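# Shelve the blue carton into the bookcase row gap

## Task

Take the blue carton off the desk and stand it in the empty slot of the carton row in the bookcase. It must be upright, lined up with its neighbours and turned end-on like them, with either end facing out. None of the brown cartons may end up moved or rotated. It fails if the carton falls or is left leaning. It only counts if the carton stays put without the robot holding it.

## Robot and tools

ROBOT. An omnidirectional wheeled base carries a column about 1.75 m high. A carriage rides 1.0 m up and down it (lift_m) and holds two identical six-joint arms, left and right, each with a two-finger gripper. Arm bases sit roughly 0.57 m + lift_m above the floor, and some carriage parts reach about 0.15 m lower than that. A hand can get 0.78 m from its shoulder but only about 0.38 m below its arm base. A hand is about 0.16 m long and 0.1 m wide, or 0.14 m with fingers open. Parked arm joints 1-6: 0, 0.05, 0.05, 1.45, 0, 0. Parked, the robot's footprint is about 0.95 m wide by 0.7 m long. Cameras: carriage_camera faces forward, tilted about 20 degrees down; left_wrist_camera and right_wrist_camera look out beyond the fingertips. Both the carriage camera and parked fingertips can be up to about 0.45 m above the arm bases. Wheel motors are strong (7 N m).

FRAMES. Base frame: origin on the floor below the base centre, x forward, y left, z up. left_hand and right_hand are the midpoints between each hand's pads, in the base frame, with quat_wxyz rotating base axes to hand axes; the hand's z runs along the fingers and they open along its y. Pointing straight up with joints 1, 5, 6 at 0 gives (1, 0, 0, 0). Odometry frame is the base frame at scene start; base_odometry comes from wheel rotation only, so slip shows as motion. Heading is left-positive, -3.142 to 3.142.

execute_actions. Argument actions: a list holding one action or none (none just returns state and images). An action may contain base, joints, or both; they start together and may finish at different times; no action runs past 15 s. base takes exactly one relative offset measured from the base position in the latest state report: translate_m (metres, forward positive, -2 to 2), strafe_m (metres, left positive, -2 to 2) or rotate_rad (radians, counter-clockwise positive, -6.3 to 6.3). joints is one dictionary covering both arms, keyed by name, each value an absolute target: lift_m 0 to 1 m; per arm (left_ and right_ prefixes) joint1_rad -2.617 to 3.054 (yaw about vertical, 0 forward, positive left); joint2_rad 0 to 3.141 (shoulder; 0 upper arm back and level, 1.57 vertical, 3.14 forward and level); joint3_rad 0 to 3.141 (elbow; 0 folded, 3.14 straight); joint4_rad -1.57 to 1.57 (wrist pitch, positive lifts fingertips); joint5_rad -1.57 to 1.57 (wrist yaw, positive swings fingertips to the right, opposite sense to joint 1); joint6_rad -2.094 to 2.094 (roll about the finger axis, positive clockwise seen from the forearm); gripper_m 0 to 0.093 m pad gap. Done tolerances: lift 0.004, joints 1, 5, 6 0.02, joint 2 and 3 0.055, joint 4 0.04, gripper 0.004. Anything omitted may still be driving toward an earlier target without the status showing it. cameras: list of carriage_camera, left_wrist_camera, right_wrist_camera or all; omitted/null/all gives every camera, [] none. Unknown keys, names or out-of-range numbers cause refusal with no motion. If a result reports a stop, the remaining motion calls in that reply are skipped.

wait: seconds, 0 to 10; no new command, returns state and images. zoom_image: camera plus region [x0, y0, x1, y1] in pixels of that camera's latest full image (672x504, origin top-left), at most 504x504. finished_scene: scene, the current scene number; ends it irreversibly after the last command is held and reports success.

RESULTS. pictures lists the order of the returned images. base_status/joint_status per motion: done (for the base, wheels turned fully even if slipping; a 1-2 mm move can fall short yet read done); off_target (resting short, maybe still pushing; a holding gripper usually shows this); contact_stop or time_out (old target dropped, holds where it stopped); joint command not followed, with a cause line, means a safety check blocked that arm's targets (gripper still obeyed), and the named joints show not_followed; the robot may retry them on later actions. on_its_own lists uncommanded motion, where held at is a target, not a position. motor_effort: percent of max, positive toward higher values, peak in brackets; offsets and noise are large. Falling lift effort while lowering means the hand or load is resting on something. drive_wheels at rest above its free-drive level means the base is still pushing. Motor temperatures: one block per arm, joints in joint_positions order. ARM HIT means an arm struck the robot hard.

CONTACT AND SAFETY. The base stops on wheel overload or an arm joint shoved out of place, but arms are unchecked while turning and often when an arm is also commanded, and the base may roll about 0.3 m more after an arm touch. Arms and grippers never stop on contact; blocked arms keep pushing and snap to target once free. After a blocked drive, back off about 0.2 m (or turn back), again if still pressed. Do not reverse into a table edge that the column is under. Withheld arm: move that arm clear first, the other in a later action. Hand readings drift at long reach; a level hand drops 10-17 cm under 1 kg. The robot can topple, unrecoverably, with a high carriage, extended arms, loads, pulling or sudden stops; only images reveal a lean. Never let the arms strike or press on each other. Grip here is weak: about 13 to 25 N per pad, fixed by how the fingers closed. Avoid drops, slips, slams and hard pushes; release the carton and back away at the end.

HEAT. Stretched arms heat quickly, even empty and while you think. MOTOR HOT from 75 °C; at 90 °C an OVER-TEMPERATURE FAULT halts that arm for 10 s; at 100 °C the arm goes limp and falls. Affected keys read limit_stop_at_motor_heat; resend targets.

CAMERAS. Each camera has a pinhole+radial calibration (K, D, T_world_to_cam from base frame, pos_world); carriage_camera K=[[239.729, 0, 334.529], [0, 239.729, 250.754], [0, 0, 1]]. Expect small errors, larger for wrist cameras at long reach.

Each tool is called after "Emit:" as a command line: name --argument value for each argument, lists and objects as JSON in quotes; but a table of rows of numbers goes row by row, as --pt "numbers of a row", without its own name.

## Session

Emit:
execute_actions --actions '[]'

Scene clock: 0.00 s.
Motor temperatures (°C, as the motors report them): left_arm=[23 27 25 24 23 22] | right_arm=[19 43 25 27 20 21]
base_odometry: x=+0.000 y=+0.000 heading=+0.000 (m, m, rad; odometry frame)
base_status: not commanded
joint_positions: lift_m=+0.298 left_joint1_rad=+0.005 left_joint2_rad=+0.057 left_joint3_rad=+0.050 left_joint4_rad=+1.430 left_joint5_rad=+0.001 left_joint6_rad=+0.063 left_gripper_m=+0.095 right_joint1_rad=-0.009 right_joint2_rad=+0.071 right_joint3_rad=+0.081 right_joint4_rad=+1.454 right_joint5_rad=+0.018 right_joint6_rad=+0.006 right_gripper_m=+0.094
joint_status: not commanded
motor_effort: lift_m=+24 drive_wheels=+0 (%)
left_hand: x=+0.3163 y=+0.3437 z=+1.2894 quat_wxyz=(+0.997, +0.003, +0.074, +0.034) (m; base frame)
right_hand: x=+0.3052 y=-0.3470 z=+1.2987 quat_wxyz=(+0.999, +0.009, +0.053, -0.002) (m; base frame)
pictures: carriage_camera, left_wrist_camera, right_wrist_camera
camera_calibration (this result's frames):
carriage_camera: T_world_to_cam=[[-0.0021662, -0.999545, 0.0300883, -0.0373478], [-0.323542, -0.0277695, -0.945806, 1.2579], [0.946211, -0.0117836, -0.323335, 0.249207], [0, 0, 0, 1]] pos_world=[0.171101, 0.000537063, 1.27143]
left_wrist_camera: T_world_to_cam=[[0.0476781, -0.99754, -0.0513882, 0.387298], [0.700773, 0.0700661, -0.709935, 0.671116], [0.711789, -0.00216309, 0.70239, -1.00715], [0, 0, 0, 1]] pos_world=[0.228109, 0.337145, 1.20376]
right_wrist_camera: T_world_to_cam=[[0.0123816, -0.999574, -0.0264186, -0.313651], [0.748056, 0.0267916, -0.663095, 0.6459], [0.66352, -0.0115524, 0.748069, -1.0522], [0, 0, 0, 1]] pos_world=[0.218873, -0.342978, 1.20713]
Images, in order (width x height): carriage_camera 672x504, left_wrist_camera 672x504, right_wrist_camera 672x504.

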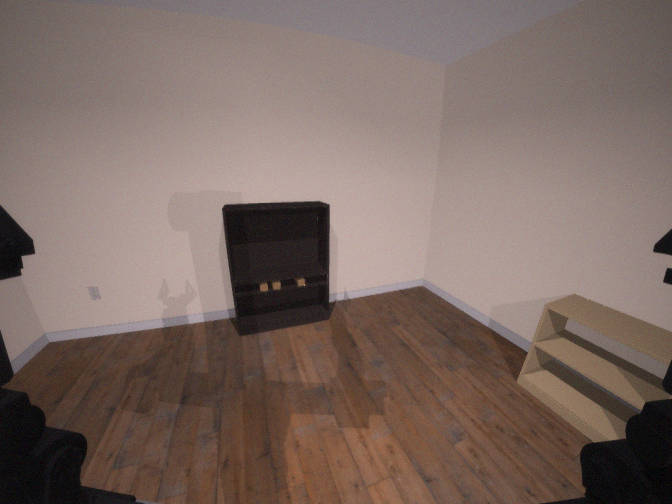

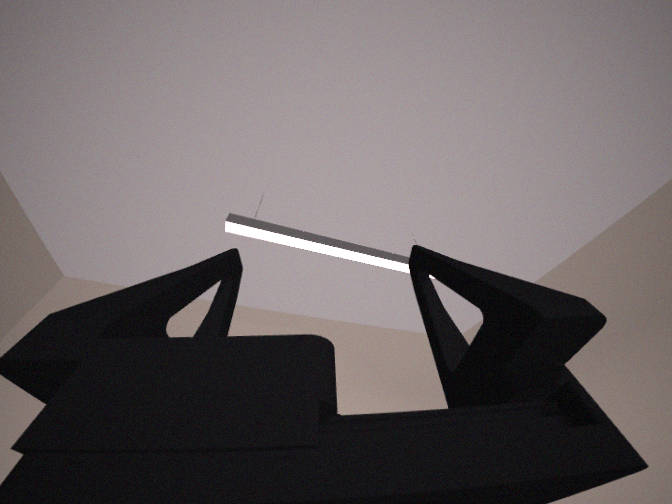

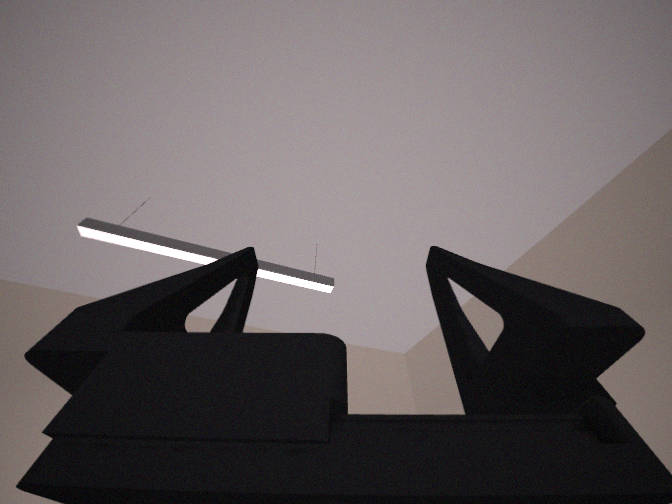

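Emit:
execute_actions --actions '[{"base":{"rotate_rad":-2.77},"joints":{"lift_m":0.55,"right_joint1_rad":0.07,"right_joint2_rad":2.5,"right_joint3_rad":1.3,"right_joint4_rad":-0.25,"right_joint5_rad":0,"right_joint6_rad":0,"right_gripper_m":0.093}}]' --cameras '["carriage_camera"]'

Scene clock: 17.37 s.
Motor temperatures (°C, as the motors report them): left_arm=[23 27 27 24 23 22] | right_arm=[19 44 26 27 20 21]
base_odometry: x=+0.000 y=+0.000 heading=-2.769 (m, m, rad; odometry frame)
base_status: done
joint_positions: lift_m=+0.550 left_joint1_rad=+0.005 left_joint2_rad=+0.057 left_joint3_rad=+0.050 left_joint4_rad=+1.426 left_joint5_rad=+0.001 left_joint6_rad=+0.063 left_gripper_m=+0.095 right_joint1_rad=+0.061 right_joint2_rad=+2.497 right_joint3_rad=+1.307 right_joint4_rad=-0.244 right_joint5_rad=+0.003 right_joint6_rad=+0.003 right_gripper_m=+0.093
joint_status: all done
motor_effort: lift_m=+23(29) drive_wheels=+10(24) (%)
left_hand: x=+0.3172 y=+0.3438 z=+1.5412 quat_wxyz=(+0.997, +0.003, +0.076, +0.034) (m; base frame)
right_hand: x=+0.6887 y=-0.3189 z=+0.9349 quat_wxyz=(+0.069, -0.029, +0.997, +0.001) (m; base frame)
pictures: carriage_camera
camera_calibration (this result's frames):
carriage_camera: T_world_to_cam=[[-0.0021662, -0.999545, 0.0300883, -0.0449291], [-0.323542, -0.0277695, -0.945806, 1.49622], [0.946211, -0.0117836, -0.323335, 0.330678], [0, 0, 0, 1]] pos_world=[0.171101, 0.000537063, 1.5234]
Images, in order (width x height): carriage_camera 672x504.

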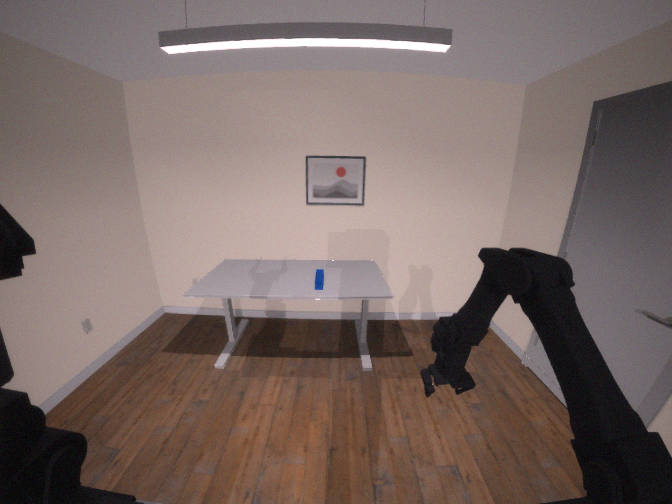

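Emit:
zoom_image --camera "carriage_camera" --region '[260, 240, 400, 320]'

Region (260, 240, 400, 320) of carriage_camera's 672x504 image, scaled by 3.600, with more detail than that image has; it fills the top 288 rows of this view, and the rest is white.

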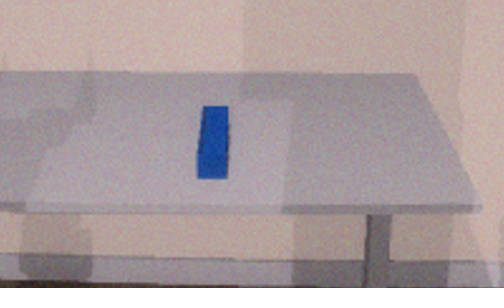

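Emit:
execute_actions --actions '[{"base":{"strafe_m":0.42}}]' --cameras '[]'

Emit:
execute_actions --actions '[{"base":{"translate_m":1.0},"joints":{"lift_m":0.5}}]' --cameras '["carriage_camera","right_wrist_camera"]'

Scene clock: 52.27 s.
Motor temperatures (°C, as the motors report them): left_arm=[23 28 29 23 23 22] | right_arm=[19 53 26 26 20 21]
base_odometry: x=+0.152 y=-0.392 heading=-2.771 (m, m, rad; odometry frame)
base_status: done
joint_positions: lift_m=+0.550 left_joint1_rad=+0.005 left_joint2_rad=+0.057 left_joint3_rad=+0.050 left_joint4_rad=+1.426 left_joint5_rad=+0.001 left_joint6_rad=+0.063 left_gripper_m=+0.095 right_joint1_rad=+0.065 right_joint2_rad=+2.497 right_joint3_rad=+1.307 right_joint4_rad=-0.244 right_joint5_rad=+0.003 right_joint6_rad=+0.003 right_gripper_m=+0.093
joint_status: not commanded
motor_effort: lift_m=+24(23) drive_wheels=-8(21) (%)
left_hand: x=+0.3171 y=+0.3438 z=+1.5412 quat_wxyz=(+0.997, +0.003, +0.076, +0.034) (m; base frame)
right_hand: x=+0.6884 y=-0.3175 z=+0.9349 quat_wxyz=(+0.068, -0.031, +0.997, +0.001) (m; base frame)
pictures: none
No camera images: the call's "cameras" was empty. Leave "cameras" out to get every camera's image.

Scene clock: 56.53 s.
Motor temperatures (°C, as the motors report them): left_arm=[23 28 29 23 23 22] | right_arm=[19 54 26 26 20 21]
base_odometry: x=-0.779 y=-0.755 heading=-2.770 (m, m, rad; odometry frame)
base_status: done
joint_positions: lift_m=+0.500 left_joint1_rad=+0.005 left_joint2_rad=+0.057 left_joint3_rad=+0.050 left_joint4_rad=+1.428 left_joint5_rad=+0.001 left_joint6_rad=+0.063 left_gripper_m=+0.095 right_joint1_rad=+0.065 right_joint2_rad=+2.502 right_joint3_rad=+1.307 right_joint4_rad=-0.252 right_joint5_rad=+0.003 right_joint6_rad=+0.003 right_gripper_m=+0.093
joint_status: all done
motor_effort: lift_m=+23(24) drive_wheels=-7(17) (%)
left_hand: x=+0.3168 y=+0.3438 z=+1.4914 quat_wxyz=(+0.997, +0.002, +0.075, +0.034) (m; base frame)
right_hand: x=+0.6850 y=-0.3175 z=+0.8826 quat_wxyz=(+0.062, -0.031, +0.998, +0.001) (m; base frame)
pictures: carriage_camera, right_wrist_camera
camera_calibration (this result's frames):
carriage_camera: T_world_to_cam=[[-0.0021662, -0.999545, 0.0300883, -0.0434289], [-0.323542, -0.0277695, -0.945806, 1.44906], [0.946211, -0.0117836, -0.323335, 0.314556], [0, 0, 0, 1]] pos_world=[0.171101, 0.000537063, 1.47354]
right_wrist_camera: T_world_to_cam=[[0.0432437, -0.999046, 0.00610319, -0.349565], [-0.879047, -0.0351451, 0.475439, 0.175164], [-0.47477, -0.0259247, -0.879728, 1.21923], [0, 0, 0, 1]] pos_world=[0.74795, -0.311467, 0.991447]
Images, in order (width x height): carriage_camera 672x504, right_wrist_camera 672x504.

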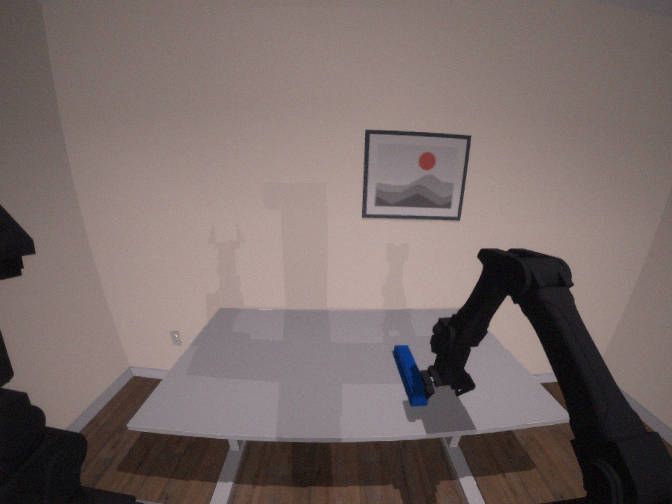

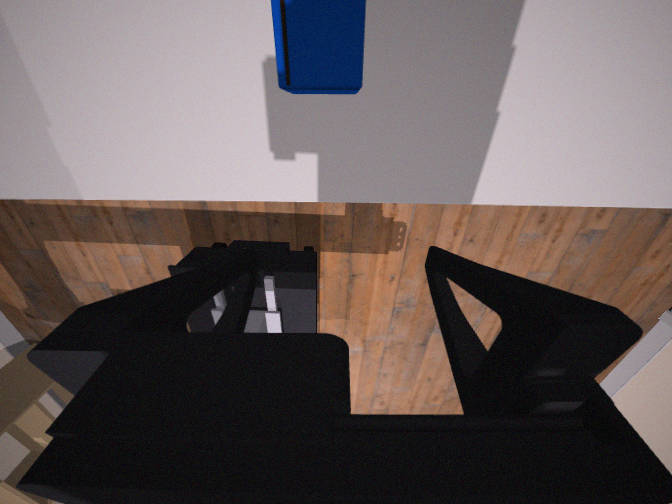

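Emit:
execute_actions --actions '[{"base":{"strafe_m":0.016}}]' --cameras '[]'

Emit:
execute_actions --actions '[{"base":{"translate_m":0.16},"joints":{"lift_m":0.42}}]' --cameras '["carriage_camera","right_wrist_camera"]'

Scene clock: 71.03 s.
Motor temperatures (°C, as the motors report them): left_arm=[23 28 29 23 23 22] | right_arm=[19 56 26 26 20 21]
base_odometry: x=-0.774 y=-0.770 heading=-2.770 (m, m, rad; odometry frame)
base_status: done
joint_positions: lift_m=+0.500 left_joint1_rad=+0.005 left_joint2_rad=+0.057 left_joint3_rad=+0.050 left_joint4_rad=+1.429 left_joint5_rad=+0.001 left_joint6_rad=+0.063 left_gripper_m=+0.095 right_joint1_rad=+0.068 right_joint2_rad=+2.502 right_joint3_rad=+1.307 right_joint4_rad=-0.251 right_joint5_rad=+0.003 right_joint6_rad=+0.003 right_gripper_m=+0.093
joint_status: not commanded
motor_effort: lift_m=+21(23) drive_wheels=+8(13) (%)
left_hand: x=+0.3166 y=+0.3438 z=+1.4914 quat_wxyz=(+0.997, +0.002, +0.075, +0.034) (m; base frame)
right_hand: x=+0.6850 y=-0.3165 z=+0.8826 quat_wxyz=(+0.062, -0.032, +0.998, +0.001) (m; base frame)
pictures: none
No camera images: the call's "cameras" was empty. Leave "cameras" out to get every camera's image.

Scene clock: 73.03 s.
Motor temperatures (°C, as the motors report them): left_arm=[23 28 29 23 23 22] | right_arm=[19 56 26 26 20 21]
base_odometry: x=-0.923 y=-0.829 heading=-2.770 (m, m, rad; odometry frame)
base_status: done
joint_positions: lift_m=+0.420 left_joint1_rad=+0.005 left_joint2_rad=+0.057 left_joint3_rad=+0.050 left_joint4_rad=+1.428 left_joint5_rad=+0.001 left_joint6_rad=+0.063 left_gripper_m=+0.095 right_joint1_rad=+0.068 right_joint2_rad=+2.501 right_joint3_rad=+1.307 right_joint4_rad=-0.254 right_joint5_rad=+0.003 right_joint6_rad=+0.003 right_gripper_m=+0.093
joint_status: all done
motor_effort: lift_m=+22(22) drive_wheels=-6(13) (%)
left_hand: x=+0.3169 y=+0.3438 z=+1.4114 quat_wxyz=(+0.997, +0.002, +0.075, +0.034) (m; base frame)
right_hand: x=+0.6847 y=-0.3165 z=+0.8029 quat_wxyz=(+0.061, -0.032, +0.998, +0.001) (m; base frame)
pictures: carriage_camera, right_wrist_camera
camera_calibration (this result's frames):
carriage_camera: T_world_to_cam=[[-0.0021662, -0.999545, 0.0300883, -0.0410214], [-0.323542, -0.0277695, -0.945806, 1.37338], [0.946211, -0.0117836, -0.323335, 0.288685], [0, 0, 0, 1]] pos_world=[0.171101, 0.000537063, 1.39353]
right_wrist_camera: T_world_to_cam=[[0.0459183, -0.998926, 0.00612841, -0.34981], [-0.878406, -0.0374553, 0.476445, 0.210829], [-0.475704, -0.0272608, -0.879183, 1.14884], [0, 0, 0, 1]] pos_world=[0.747763, -0.310219, 0.911734]
Images, in order (width x height): carriage_camera 672x504, right_wrist_camera 672x504.

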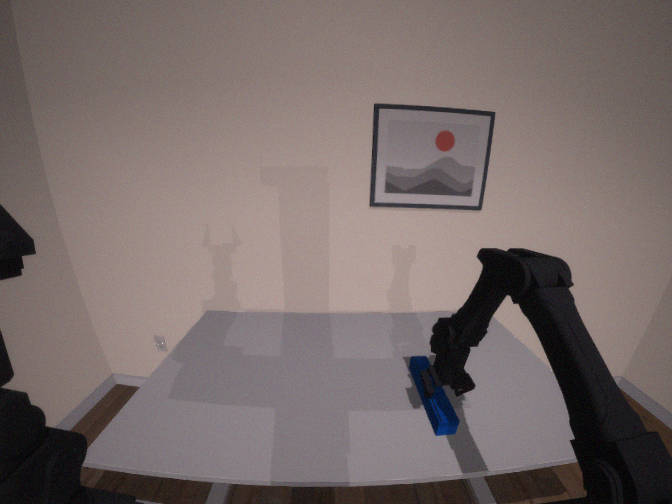

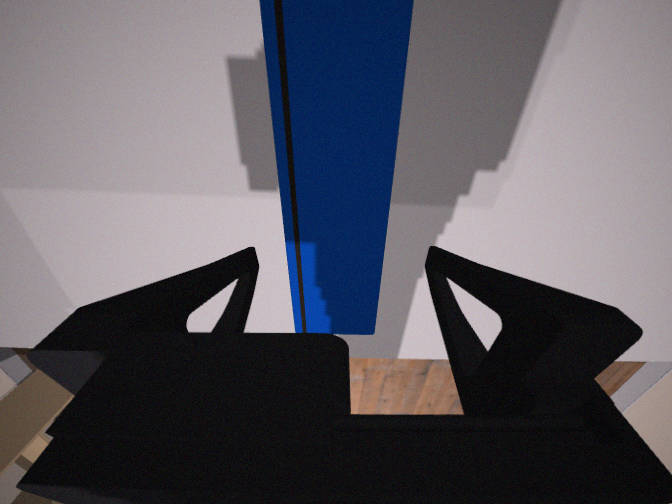

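Emit:
execute_actions --actions '[{"joints":{"lift_m":0.374}}]' --cameras '[]'

Emit:
execute_actions --actions '[{"joints":{"right_gripper_m":0.03}}]' --cameras '["right_wrist_camera"]'

Emit:
execute_actions --actions '[{"joints":{"lift_m":0.45,"right_gripper_m":0.03}}]' --cameras '["right_wrist_camera","carriage_camera"]'

Scene clock: 86.17 s.
Motor temperatures (°C, as the motors report them): left_arm=[23 28 29 23 23 22] | right_arm=[19 57 26 26 20 21]
base_odometry: x=-0.923 y=-0.829 heading=-2.770 (m, m, rad; odometry frame)
base_status: not commanded
joint_positions: lift_m=+0.374 left_joint1_rad=+0.005 left_joint2_rad=+0.057 left_joint3_rad=+0.050 left_joint4_rad=+1.428 left_joint5_rad=+0.001 left_joint6_rad=+0.063 left_gripper_m=+0.095 right_joint1_rad=+0.068 right_joint2_rad=+2.504 right_joint3_rad=+1.307 right_joint4_rad=-0.252 right_joint5_rad=+0.003 right_joint6_rad=+0.003 right_gripper_m=+0.093
joint_status: all done
motor_effort: lift_m=+22(22) drive_wheels=+7(5) (%)
left_hand: x=+0.3169 y=+0.3438 z=+1.3654 quat_wxyz=(+0.997, +0.002, +0.075, +0.034) (m; base frame)
right_hand: x=+0.6845 y=-0.3165 z=+0.7561 quat_wxyz=(+0.061, -0.032, +0.998, +0.001) (m; base frame)
pictures: none
No camera images: the call's "cameras" was empty. Leave "cameras" out to get every camera's image.

Scene clock: 86.80 s.
Motor temperatures (°C, as the motors report them): left_arm=[23 28 29 23 23 22] | right_arm=[19 57 26 26 20 21]
base_odometry: x=-0.923 y=-0.829 heading=-2.770 (m, m, rad; odometry frame)
base_status: not commanded
joint_positions: lift_m=+0.374 left_joint1_rad=+0.005 left_joint2_rad=+0.057 left_joint3_rad=+0.050 left_joint4_rad=+1.428 left_joint5_rad=+0.001 left_joint6_rad=+0.063 left_gripper_m=+0.095 right_joint1_rad=+0.068 right_joint2_rad=+2.504 right_joint3_rad=+1.307 right_joint4_rad=-0.252 right_joint5_rad=+0.002 right_joint6_rad=+0.003 right_gripper_m=+0.060
joint_status: right_gripper_m off_target (ended at +0.060, target +0.030)
motor_effort: lift_m=+21(22) drive_wheels=+7(7) (%)
left_hand: x=+0.3169 y=+0.3438 z=+1.3654 quat_wxyz=(+0.997, +0.002, +0.075, +0.034) (m; base frame)
right_hand: x=+0.6845 y=-0.3164 z=+0.7561 quat_wxyz=(+0.061, -0.032, +0.998, +0.001) (m; base frame)
pictures: right_wrist_camera
camera_calibration (this result's frames):
right_wrist_camera: T_world_to_cam=[[0.0459672, -0.998926, 0.00575827, -0.349215], [-0.878211, -0.0376638, 0.476788, 0.232507], [-0.47606, -0.0269736, -0.878999, 1.10775], [0, 0, 0, 1]] pos_world=[0.747599, -0.310203, 0.864867]
Images, in order (width x height): right_wrist_camera 672x504.

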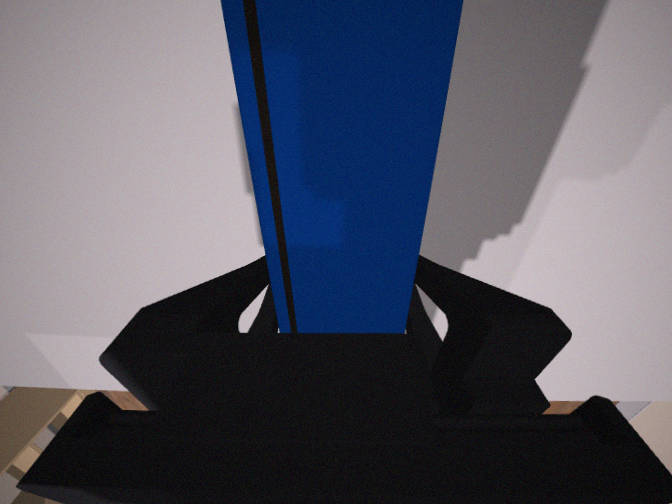

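Scene clock: 87.63 s.
Motor temperatures (°C, as the motors report them): left_arm=[23 28 29 23 23 22] | right_arm=[19 57 26 26 20 21]
base_odometry: x=-0.923 y=-0.829 heading=-2.770 (m, m, rad; odometry frame)
base_status: not commanded
joint_positions: lift_m=+0.450 left_joint1_rad=+0.005 left_joint2_rad=+0.057 left_joint3_rad=+0.050 left_joint4_rad=+1.428 left_joint5_rad=+0.001 left_joint6_rad=+0.063 left_gripper_m=+0.095 right_joint1_rad=+0.068 right_joint2_rad=+2.504 right_joint3_rad=+1.307 right_joint4_rad=-0.253 right_joint5_rad=+0.002 right_joint6_rad=+0.003 right_gripper_m=+0.060
joint_status: right_gripper_m off_target (ended at +0.060, target +0.030); the others done
motor_effort: lift_m=+24(30) drive_wheels=-5(7) (%)
left_hand: x=+0.3169 y=+0.3438 z=+1.4412 quat_wxyz=(+0.997, +0.002, +0.075, +0.034) (m; base frame)
right_hand: x=+0.6840 y=-0.3165 z=+0.8316 quat_wxyz=(+0.060, -0.032, +0.998, +0.001) (m; base frame)
pictures: carriage_camera, right_wrist_camera
camera_calibration (this result's frames):
carriage_camera: T_world_to_cam=[[-0.0021662, -0.999545, 0.0300883, -0.0419184], [-0.323542, -0.0277695, -0.945806, 1.40158], [0.946211, -0.0117836, -0.323335, 0.298323], [0, 0, 0, 1]] pos_world=[0.171101, 0.000537063, 1.42334]
right_wrist_camera: T_world_to_cam=[[0.0459782, -0.998926, 0.00580018, -0.349703], [-0.877302, -0.037602, 0.478464, 0.194075], [-0.477731, -0.0270874, -0.878088, 1.17422], [0, 0, 0, 1]] pos_world=[0.747304, -0.310223, 0.940241]
Images, in order (width x height): carriage_camera 672x504, right_wrist_camera 672x504.

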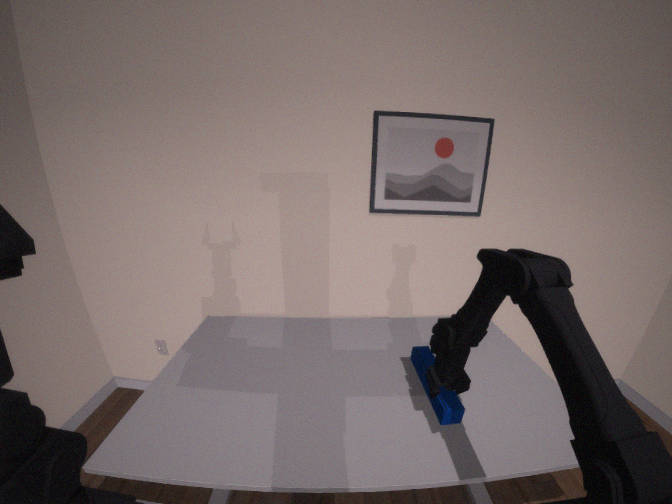

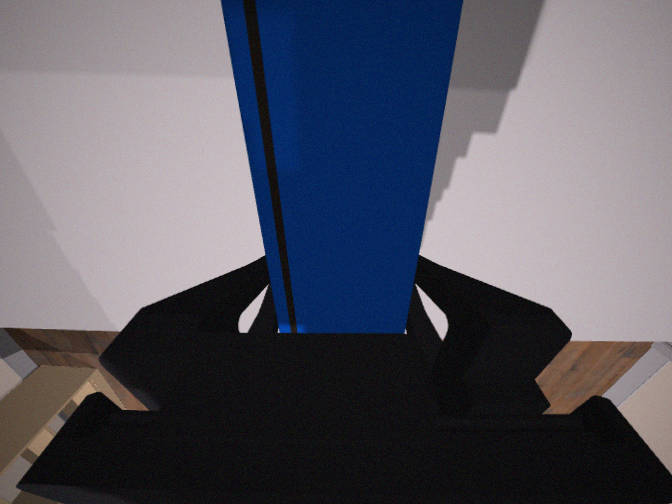

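Emit:
execute_actions --actions '[{"base":{"translate_m":-0.5}}]' --cameras '[]'

Emit:
execute_actions --actions '[{"base":{"rotate_rad":3.142},"joints":{"lift_m":0.143,"right_gripper_m":0.03}}]' --cameras '[]'

Emit:
execute_actions --actions '[{"base":{"strafe_m":0.39}}]' --cameras '[]'

Emit:
execute_actions --actions '[{"base":{"translate_m":1.5}}]' --cameras '["carriage_camera"]'

Emit:
zoom_image --camera "carriage_camera" --region '[290, 260, 500, 420]'

Scene clock: 115.07 s.
Motor temperatures (°C, as the motors report them): left_arm=[23 28 30 23 23 22] | right_arm=[19 60 26 26 20 21]
base_odometry: x=-0.457 y=-0.647 heading=-2.769 (m, m, rad; odometry frame)
base_status: done
joint_positions: lift_m=+0.450 left_joint1_rad=+0.005 left_joint2_rad=+0.057 left_joint3_rad=+0.050 left_joint4_rad=+1.426 left_joint5_rad=+0.001 left_joint6_rad=+0.063 left_gripper_m=+0.095 right_joint1_rad=+0.068 right_joint2_rad=+2.504 right_joint3_rad=+1.307 right_joint4_rad=-0.253 right_joint5_rad=+0.002 right_joint6_rad=+0.003 right_gripper_m=+0.060
joint_status: not commanded
motor_effort: lift_m=+25(24) drive_wheels=-1(19) (%)
left_hand: x=+0.3173 y=+0.3437 z=+1.4411 quat_wxyz=(+0.997, +0.003, +0.076, +0.034) (m; base frame)
right_hand: x=+0.6840 y=-0.3165 z=+0.8316 quat_wxyz=(+0.060, -0.032, +0.998, +0.001) (m; base frame)
pictures: none
No camera images: the call's "cameras" was empty. Leave "cameras" out to get every camera's image.

Scene clock: 119.43 s.
Motor temperatures (°C, as the motors report them): left_arm=[23 28 30 23 23 22] | right_arm=[19 60 26 25 20 21]
base_odometry: x=-0.457 y=-0.648 heading=+0.372 (m, m, rad; odometry frame)
base_status: done
joint_positions: lift_m=+0.143 left_joint1_rad=+0.005 left_joint2_rad=+0.057 left_joint3_rad=+0.050 left_joint4_rad=+1.425 left_joint5_rad=+0.001 left_joint6_rad=+0.063 left_gripper_m=+0.095 right_joint1_rad=+0.061 right_joint2_rad=+2.504 right_joint3_rad=+1.307 right_joint4_rad=-0.241 right_joint5_rad=+0.002 right_joint6_rad=+0.003 right_gripper_m=+0.060
joint_status: right_gripper_m off_target (ended at +0.060, target +0.030); the others done
motor_effort: lift_m=+22(21) drive_wheels=+10(20) (%)
left_hand: x=+0.3176 y=+0.3437 z=+1.1343 quat_wxyz=(+0.996, +0.003, +0.077, +0.034) (m; base frame)
right_hand: x=+0.6872 y=-0.3189 z=+0.5253 quat_wxyz=(+0.066, -0.029, +0.997, +0.001) (m; base frame)
pictures: none
No camera images: the call's "cameras" was empty. Leave "cameras" out to get every camera's image.

Scene clock: 122.30 s.
Motor temperatures (°C, as the motors report them): left_arm=[23 28 30 23 23 22] | right_arm=[19 60 26 25 20 21]
base_odometry: x=-0.600 y=-0.284 heading=+0.373 (m, m, rad; odometry frame)
base_status: done
joint_positions: lift_m=+0.143 left_joint1_rad=+0.005 left_joint2_rad=+0.057 left_joint3_rad=+0.050 left_joint4_rad=+1.425 left_joint5_rad=+0.001 left_joint6_rad=+0.063 left_gripper_m=+0.095 right_joint1_rad=+0.064 right_joint2_rad=+2.504 right_joint3_rad=+1.307 right_joint4_rad=-0.246 right_joint5_rad=+0.002 right_joint6_rad=+0.003 right_gripper_m=+0.060
joint_status: not commanded
motor_effort: lift_m=+22(22) drive_wheels=-9(22) (%)
left_hand: x=+0.3176 y=+0.3437 z=+1.1343 quat_wxyz=(+0.996, +0.003, +0.077, +0.034) (m; base frame)
right_hand: x=+0.6861 y=-0.3180 z=+0.5251 quat_wxyz=(+0.064, -0.030, +0.997, +0.001) (m; base frame)
pictures: none
No camera images: the call's "cameras" was empty. Leave "cameras" out to get every camera's image.

Scene clock: 127.60 s.
Motor temperatures (°C, as the motors report them): left_arm=[23 28 30 23 23 22] | right_arm=[19 60 26 25 20 21]
base_odometry: x=+0.796 y=+0.265 heading=+0.374 (m, m, rad; odometry frame)
base_status: done
joint_positions: lift_m=+0.143 left_joint1_rad=+0.005 left_joint2_rad=+0.057 left_joint3_rad=+0.050 left_joint4_rad=+1.428 left_joint5_rad=+0.001 left_joint6_rad=+0.063 left_gripper_m=+0.095 right_joint1_rad=+0.066 right_joint2_rad=+2.504 right_joint3_rad=+1.307 right_joint4_rad=-0.251 right_joint5_rad=+0.002 right_joint6_rad=+0.003 right_gripper_m=+0.060
joint_status: not commanded
motor_effort: lift_m=+23(23) drive_wheels=-5(18) (%)
left_hand: x=+0.3169 y=+0.3437 z=+1.1344 quat_wxyz=(+0.997, +0.003, +0.075, +0.034) (m; base frame)
right_hand: x=+0.6847 y=-0.3173 z=+0.5250 quat_wxyz=(+0.061, -0.031, +0.998, +0.001) (m; base frame)
pictures: carriage_camera
camera_calibration (this result's frames):
carriage_camera: T_world_to_cam=[[-0.0021662, -0.999545, 0.0300883, -0.0326869], [-0.323542, -0.0277695, -0.945806, 1.11139], [0.946211, -0.0117836, -0.323335, 0.19912], [0, 0, 0, 1]] pos_world=[0.171101, 0.000537063, 1.11653]
Images, in order (width x height): carriage_camera 672x504.

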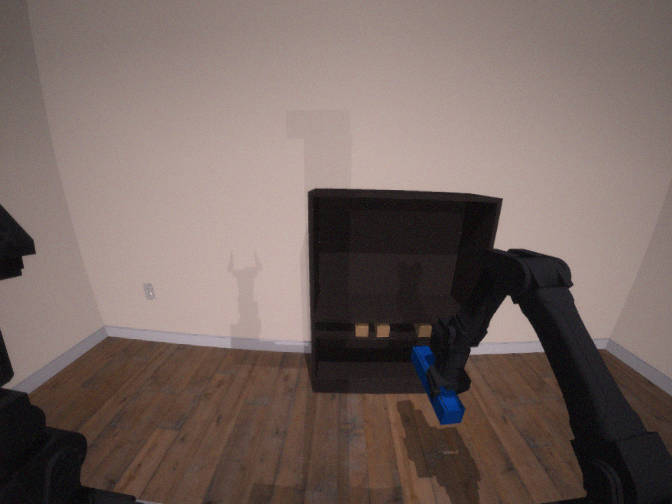

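Region (290, 260, 500, 420) of carriage_camera's 672x504 image, scaled by 2.400, with more detail than that image has; it fills the top 384 rows of this view, and the rest is white.

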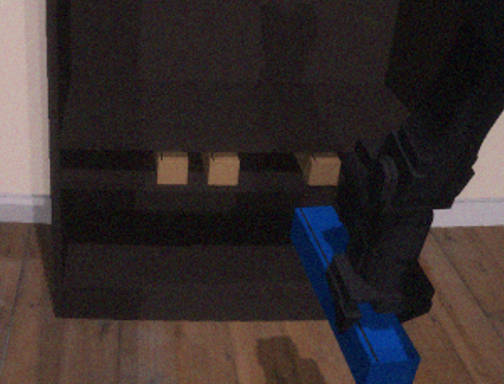

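Emit:
execute_actions --actions '[{"base":{"strafe_m":-0.027},"joints":{"lift_m":0.06,"right_joint4_rad":-0.18,"right_gripper_m":0.03,"left_joint1_rad":-0.3,"left_joint2_rad":2.4,"left_joint3_rad":1.0,"left_joint4_rad":1.2,"left_joint5_rad":1.0,"left_gripper_m":0.0}}]' --cameras '[]'

Emit:
execute_actions --actions '[{"base":{"translate_m":0.16}}]'

Emit:
zoom_image --camera "left_wrist_camera" --region '[220, 110, 440, 290]'

Emit:
zoom_image --camera "carriage_camera" --region '[340, 300, 520, 440]'

Scene clock: 169.13 s.
Motor temperatures (°C, as the motors report them): left_arm=[23 28 30 23 23 22] | right_arm=[19 62 26 25 20 21]
base_odometry: x=+0.806 y=+0.240 heading=+0.375 (m, m, rad; odometry frame)
base_status: done
joint_positions: lift_m=+0.060 left_joint1_rad=-0.290 left_joint2_rad=+2.392 left_joint3_rad=+0.998 left_joint4_rad=+1.199 left_joint5_rad=+0.989 left_joint6_rad=+0.063 left_gripper_m=+0.001 right_joint1_rad=+0.069 right_joint2_rad=+2.504 right_joint3_rad=+1.307 right_joint4_rad=-0.188 right_joint5_rad=+0.002 right_joint6_rad=+0.003 right_gripper_m=+0.060
joint_status: right_gripper_m off_target (ended at +0.060, target +0.030); the others done
motor_effort: lift_m=+22(23) drive_wheels=+6(14) (%)
left_hand: x=+0.6973 y=+0.0685 z=+0.6515 quat_wxyz=(+0.514, +0.416, +0.616, -0.428) (m; base frame)
right_hand: x=+0.7000 y=-0.3150 z=+0.4444 quat_wxyz=(+0.093, -0.033, +0.995, +0.002) (m; base frame)
pictures: none
No camera images: the call's "cameras" was empty. Leave "cameras" out to get every camera's image.

Scene clock: 171.00 s.
Motor temperatures (°C, as the motors report them): left_arm=[23 29 30 23 23 22] | right_arm=[19 62 26 25 20 21]
base_odometry: x=+0.955 y=+0.298 heading=+0.374 (m, m, rad; odometry frame)
base_status: done
joint_positions: lift_m=+0.060 left_joint1_rad=-0.292 left_joint2_rad=+2.392 left_joint3_rad=+0.998 left_joint4_rad=+1.202 left_joint5_rad=+0.992 left_joint6_rad=+0.063 left_gripper_m=+0.001 right_joint1_rad=+0.069 right_joint2_rad=+2.504 right_joint3_rad=+1.307 right_joint4_rad=-0.187 right_joint5_rad=+0.002 right_joint6_rad=+0.003 right_gripper_m=+0.060
joint_status: not commanded
motor_effort: lift_m=+21(23) drive_wheels=-7(14) (%)
left_hand: x=+0.6966 y=+0.0678 z=+0.6520 quat_wxyz=(+0.514, +0.418, +0.615, -0.429) (m; base frame)
right_hand: x=+0.7002 y=-0.3150 z=+0.4444 quat_wxyz=(+0.093, -0.033, +0.995, +0.002) (m; base frame)
pictures: carriage_camera, left_wrist_camera, right_wrist_camera
camera_calibration (this result's frames):
carriage_camera: T_world_to_cam=[[-0.0021662, -0.999545, 0.0300883, -0.0301891], [-0.323542, -0.0277695, -0.945806, 1.03287], [0.946211, -0.0117836, -0.323335, 0.172278], [0, 0, 0, 1]] pos_world=[0.171101, 0.000537063, 1.03351]
left_wrist_camera: T_world_to_cam=[[-0.963201, -0.242892, 0.115097, 0.605628], [-0.247592, 0.635148, -0.731632, 0.607951], [0.104604, -0.733206, -0.671913, 0.537794], [0, 0, 0, 1]] pos_world=[0.67761, 0.155277, 0.736442]
right_wrist_camera: T_world_to_cam=[[0.046474, -0.998912, 0.00394721, -0.346232], [-0.907151, -0.0405498, 0.418847, 0.440038], [-0.418231, -0.0230462, -0.908048, 0.814934], [0, 0, 0, 1]] pos_world=[0.756102, -0.30923, 0.557057]
Images, in order (width x height): carriage_camera 672x504, left_wrist_camera 672x504, right_wrist_camera 672x504.

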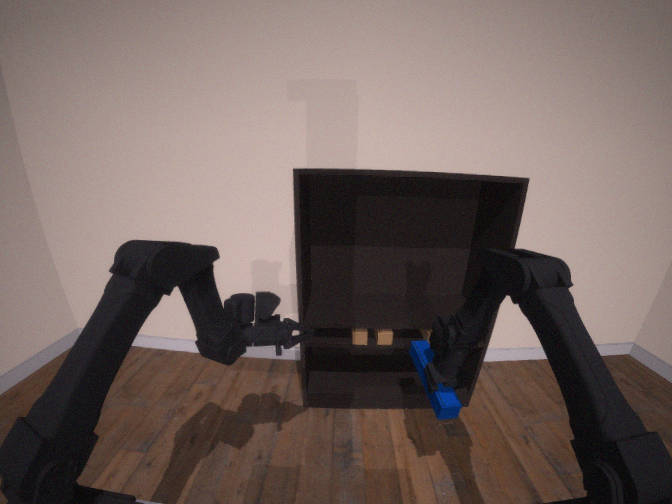

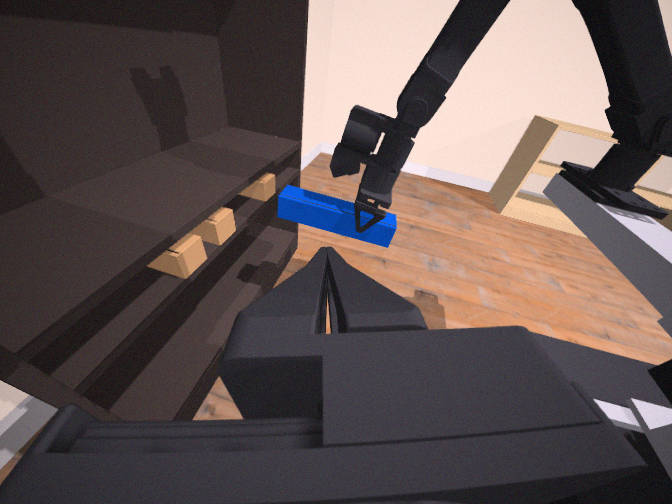

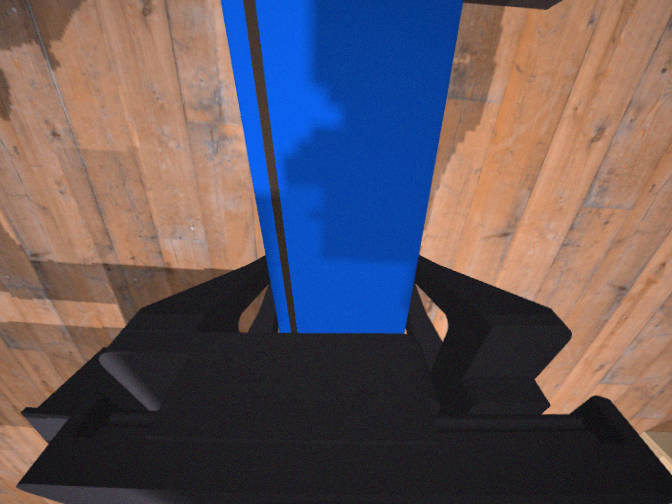

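Region (220, 110, 440, 290) of left_wrist_camera's 672x504 image, scaled by 2.291, with more detail than that image has; it fills the top 412 rows of this view, and the rest is white.

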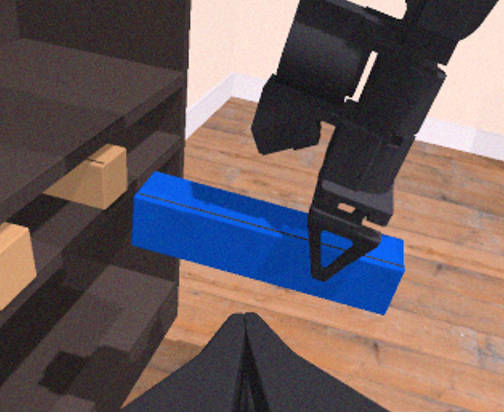

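Region (340, 300, 520, 440) of carriage_camera's 672x504 image, scaled by 2.800, with more detail than that image has.

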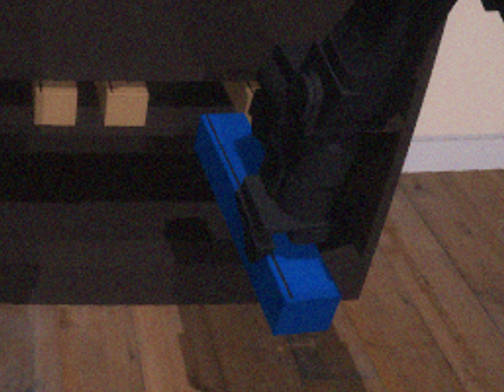

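Emit:
execute_actions --actions '[{"base":{"strafe_m":0.006},"joints":{"lift_m":0.07,"right_joint4_rad":-0.25,"right_gripper_m":0.03}}]' --cameras '[]'

Emit:
execute_actions --actions '[{"base":{"translate_m":0.05}}]'

Emit:
zoom_image --camera "left_wrist_camera" --region '[220, 130, 400, 270]'

Emit:
zoom_image --camera "carriage_camera" --region '[340, 300, 520, 440]'

Scene clock: 193.30 s.
Motor temperatures (°C, as the motors report them): left_arm=[23 36 30 26 24 22] | right_arm=[19 63 26 25 20 21]
base_odometry: x=+0.953 y=+0.303 heading=+0.373 (m, m, rad; odometry frame)
base_status: done
joint_positions: lift_m=+0.070 left_joint1_rad=-0.295 left_joint2_rad=+2.391 left_joint3_rad=+0.998 left_joint4_rad=+1.208 left_joint5_rad=+0.993 left_joint6_rad=+0.063 left_gripper_m=+0.001 right_joint1_rad=+0.068 right_joint2_rad=+2.501 right_joint3_rad=+1.307 right_joint4_rad=-0.247 right_joint5_rad=+0.002 right_joint6_rad=+0.003 right_gripper_m=+0.060
joint_status: right_gripper_m off_target (ended at +0.060, target +0.030); the others done
motor_effort: lift_m=+24(29) drive_wheels=-7(10) (%)
left_hand: x=+0.6957 y=+0.0662 z=+0.6634 quat_wxyz=(+0.515, +0.420, +0.612, -0.429) (m; base frame)
right_hand: x=+0.6865 y=-0.3160 z=+0.4531 quat_wxyz=(+0.065, -0.032, +0.997, +0.002) (m; base frame)
pictures: none
No camera images: the call's "cameras" was empty. Leave "cameras" out to get every camera's image.

Scene clock: 194.47 s.
Motor temperatures (°C, as the motors report them): left_arm=[23 36 30 26 24 22] | right_arm=[19 63 26 25 20 21]
base_odometry: x=+1.000 y=+0.322 heading=+0.374 (m, m, rad; odometry frame)
base_status: done
joint_positions: lift_m=+0.070 left_joint1_rad=-0.296 left_joint2_rad=+2.391 left_joint3_rad=+0.998 left_joint4_rad=+1.208 left_joint5_rad=+0.994 left_joint6_rad=+0.063 left_gripper_m=+0.001 right_joint1_rad=+0.069 right_joint2_rad=+2.501 right_joint3_rad=+1.307 right_joint4_rad=-0.252 right_joint5_rad=+0.002 right_joint6_rad=+0.003 right_gripper_m=+0.060
joint_status: not commanded
motor_effort: lift_m=+24(23) drive_wheels=-7(14) (%)
left_hand: x=+0.6954 y=+0.0658 z=+0.6635 quat_wxyz=(+0.515, +0.420, +0.611, -0.430) (m; base frame)
right_hand: x=+0.6853 y=-0.3159 z=+0.4530 quat_wxyz=(+0.062, -0.033, +0.998, +0.001) (m; base frame)
pictures: carriage_camera, left_wrist_camera, right_wrist_camera
camera_calibration (this result's frames):
carriage_camera: T_world_to_cam=[[-0.0021662, -0.999545, 0.0300883, -0.0304863], [-0.323542, -0.0277695, -0.945806, 1.04222], [0.946211, -0.0117836, -0.323335, 0.175472], [0, 0, 0, 1]] pos_world=[0.171101, 0.000537063, 1.04339]
left_wrist_camera: T_world_to_cam=[[-0.965423, -0.236766, 0.109093, 0.607811], [-0.238727, 0.634833, -0.734844, 0.613255], [0.10473, -0.735479, -0.669405, 0.542603], [0, 0, 0, 1]] pos_world=[0.676369, 0.153668, 0.74756]
right_wrist_camera: T_world_to_cam=[[0.0468091, -0.998892, 0.00494273, -0.347207], [-0.879421, -0.0388629, 0.474457, 0.379201], [-0.473739, -0.0265556, -0.880265, 0.840819], [0, 0, 0, 1]] pos_world=[0.748058, -0.309757, 0.561945]
Images, in order (width x height): carriage_camera 672x504, left_wrist_camera 672x504, right_wrist_camera 672x504.

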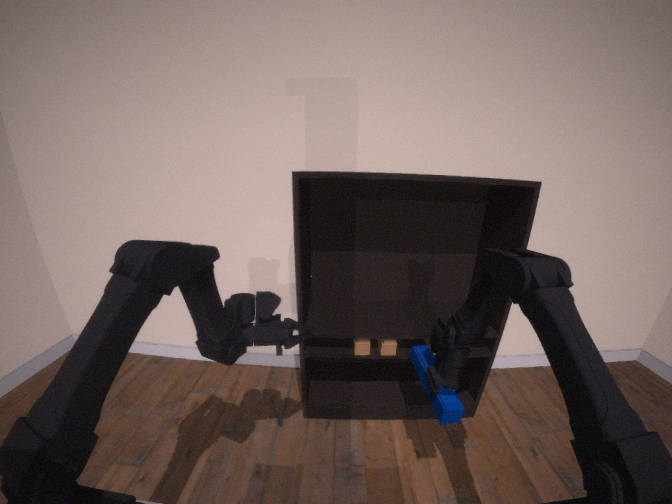

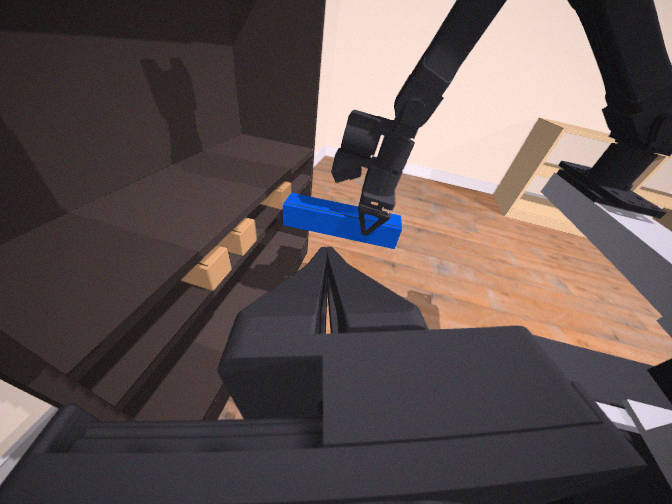

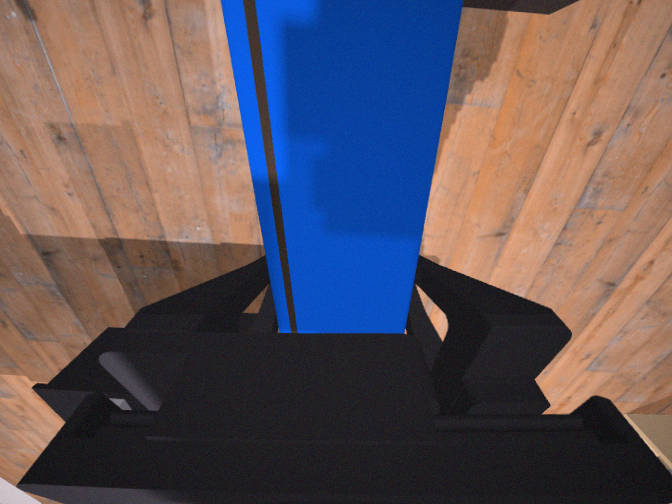

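Region (220, 130, 400, 270) of left_wrist_camera's 672x504 image, scaled by 2.800, with more detail than that image has.

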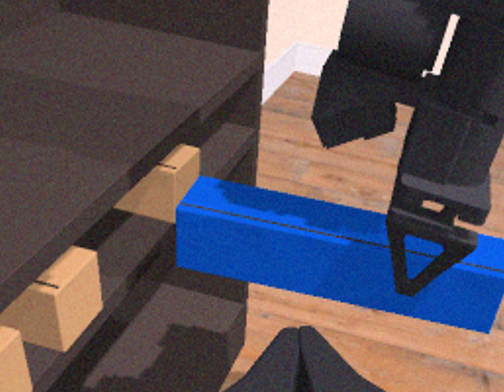

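Region (340, 300, 520, 440) of carriage_camera's 672x504 image, scaled by 2.800, with more detail than that image has.

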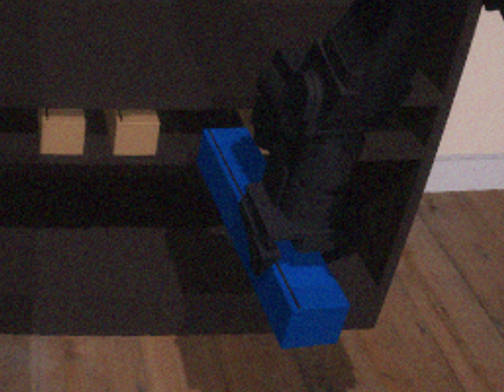

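Emit:
execute_actions --actions '[{"base":{"translate_m":0.06}}]' --cameras '["left_wrist_camera"]'

Emit:
zoom_image --camera "left_wrist_camera" --region '[220, 130, 400, 270]'

Scene clock: 212.73 s.
Motor temperatures (°C, as the motors report them): left_arm=[23 39 29 27 24 22] | right_arm=[19 63 26 25 20 21]
base_odometry: x=+1.056 y=+0.344 heading=+0.375 (m, m, rad; odometry frame)
base_status: done
joint_positions: lift_m=+0.070 left_joint1_rad=-0.296 left_joint2_rad=+2.391 left_joint3_rad=+0.998 left_joint4_rad=+1.208 left_joint5_rad=+0.994 left_joint6_rad=+0.063 left_gripper_m=+0.001 right_joint1_rad=+0.070 right_joint2_rad=+2.501 right_joint3_rad=+1.301 right_joint4_rad=-0.298 right_joint5_rad=-0.001 right_joint6_rad=+0.001 right_gripper_m=+0.060
joint_status: not commanded
motor_effort: lift_m=+24(23) drive_wheels=+8(15) (%)
left_hand: x=+0.6953 y=+0.0658 z=+0.6635 quat_wxyz=(+0.515, +0.420, +0.611, -0.430) (m; base frame)
right_hand: x=+0.6712 y=-0.3159 z=+0.4508 quat_wxyz=(+0.036, -0.034, +0.999, +0.002) (m; base frame)
pictures: left_wrist_camera
camera_calibration (this result's frames):
left_wrist_camera: T_world_to_cam=[[-0.965595, -0.236027, 0.109164, 0.607705], [-0.238282, 0.634913, -0.73492, 0.612998], [0.104151, -0.735647, -0.66931, 0.542953], [0, 0, 0, 1]] pos_world=[0.676314, 0.153656, 0.747569]
Images, in order (width x height): left_wrist_camera 672x504.

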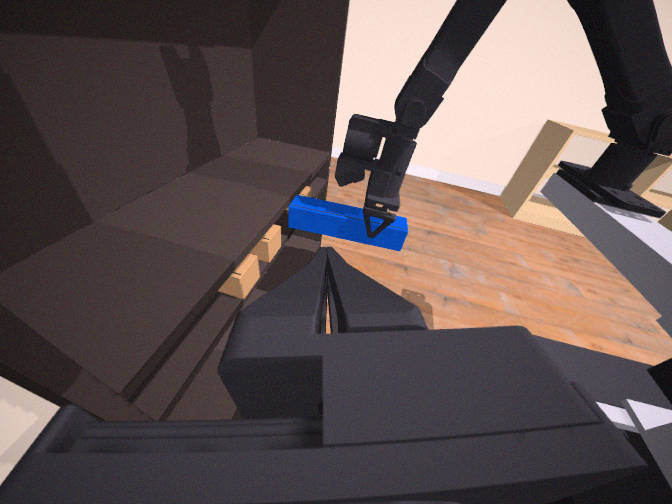

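Region (220, 130, 400, 270) of left_wrist_camera's 672x504 image, scaled by 2.800, with more detail than that image has.

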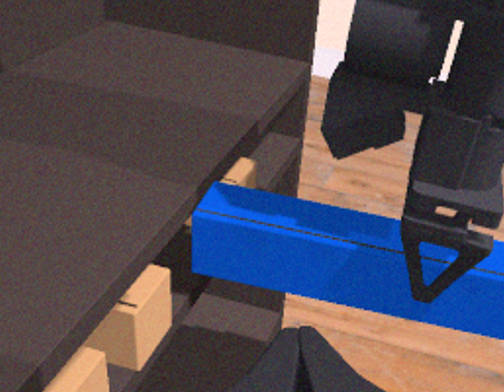

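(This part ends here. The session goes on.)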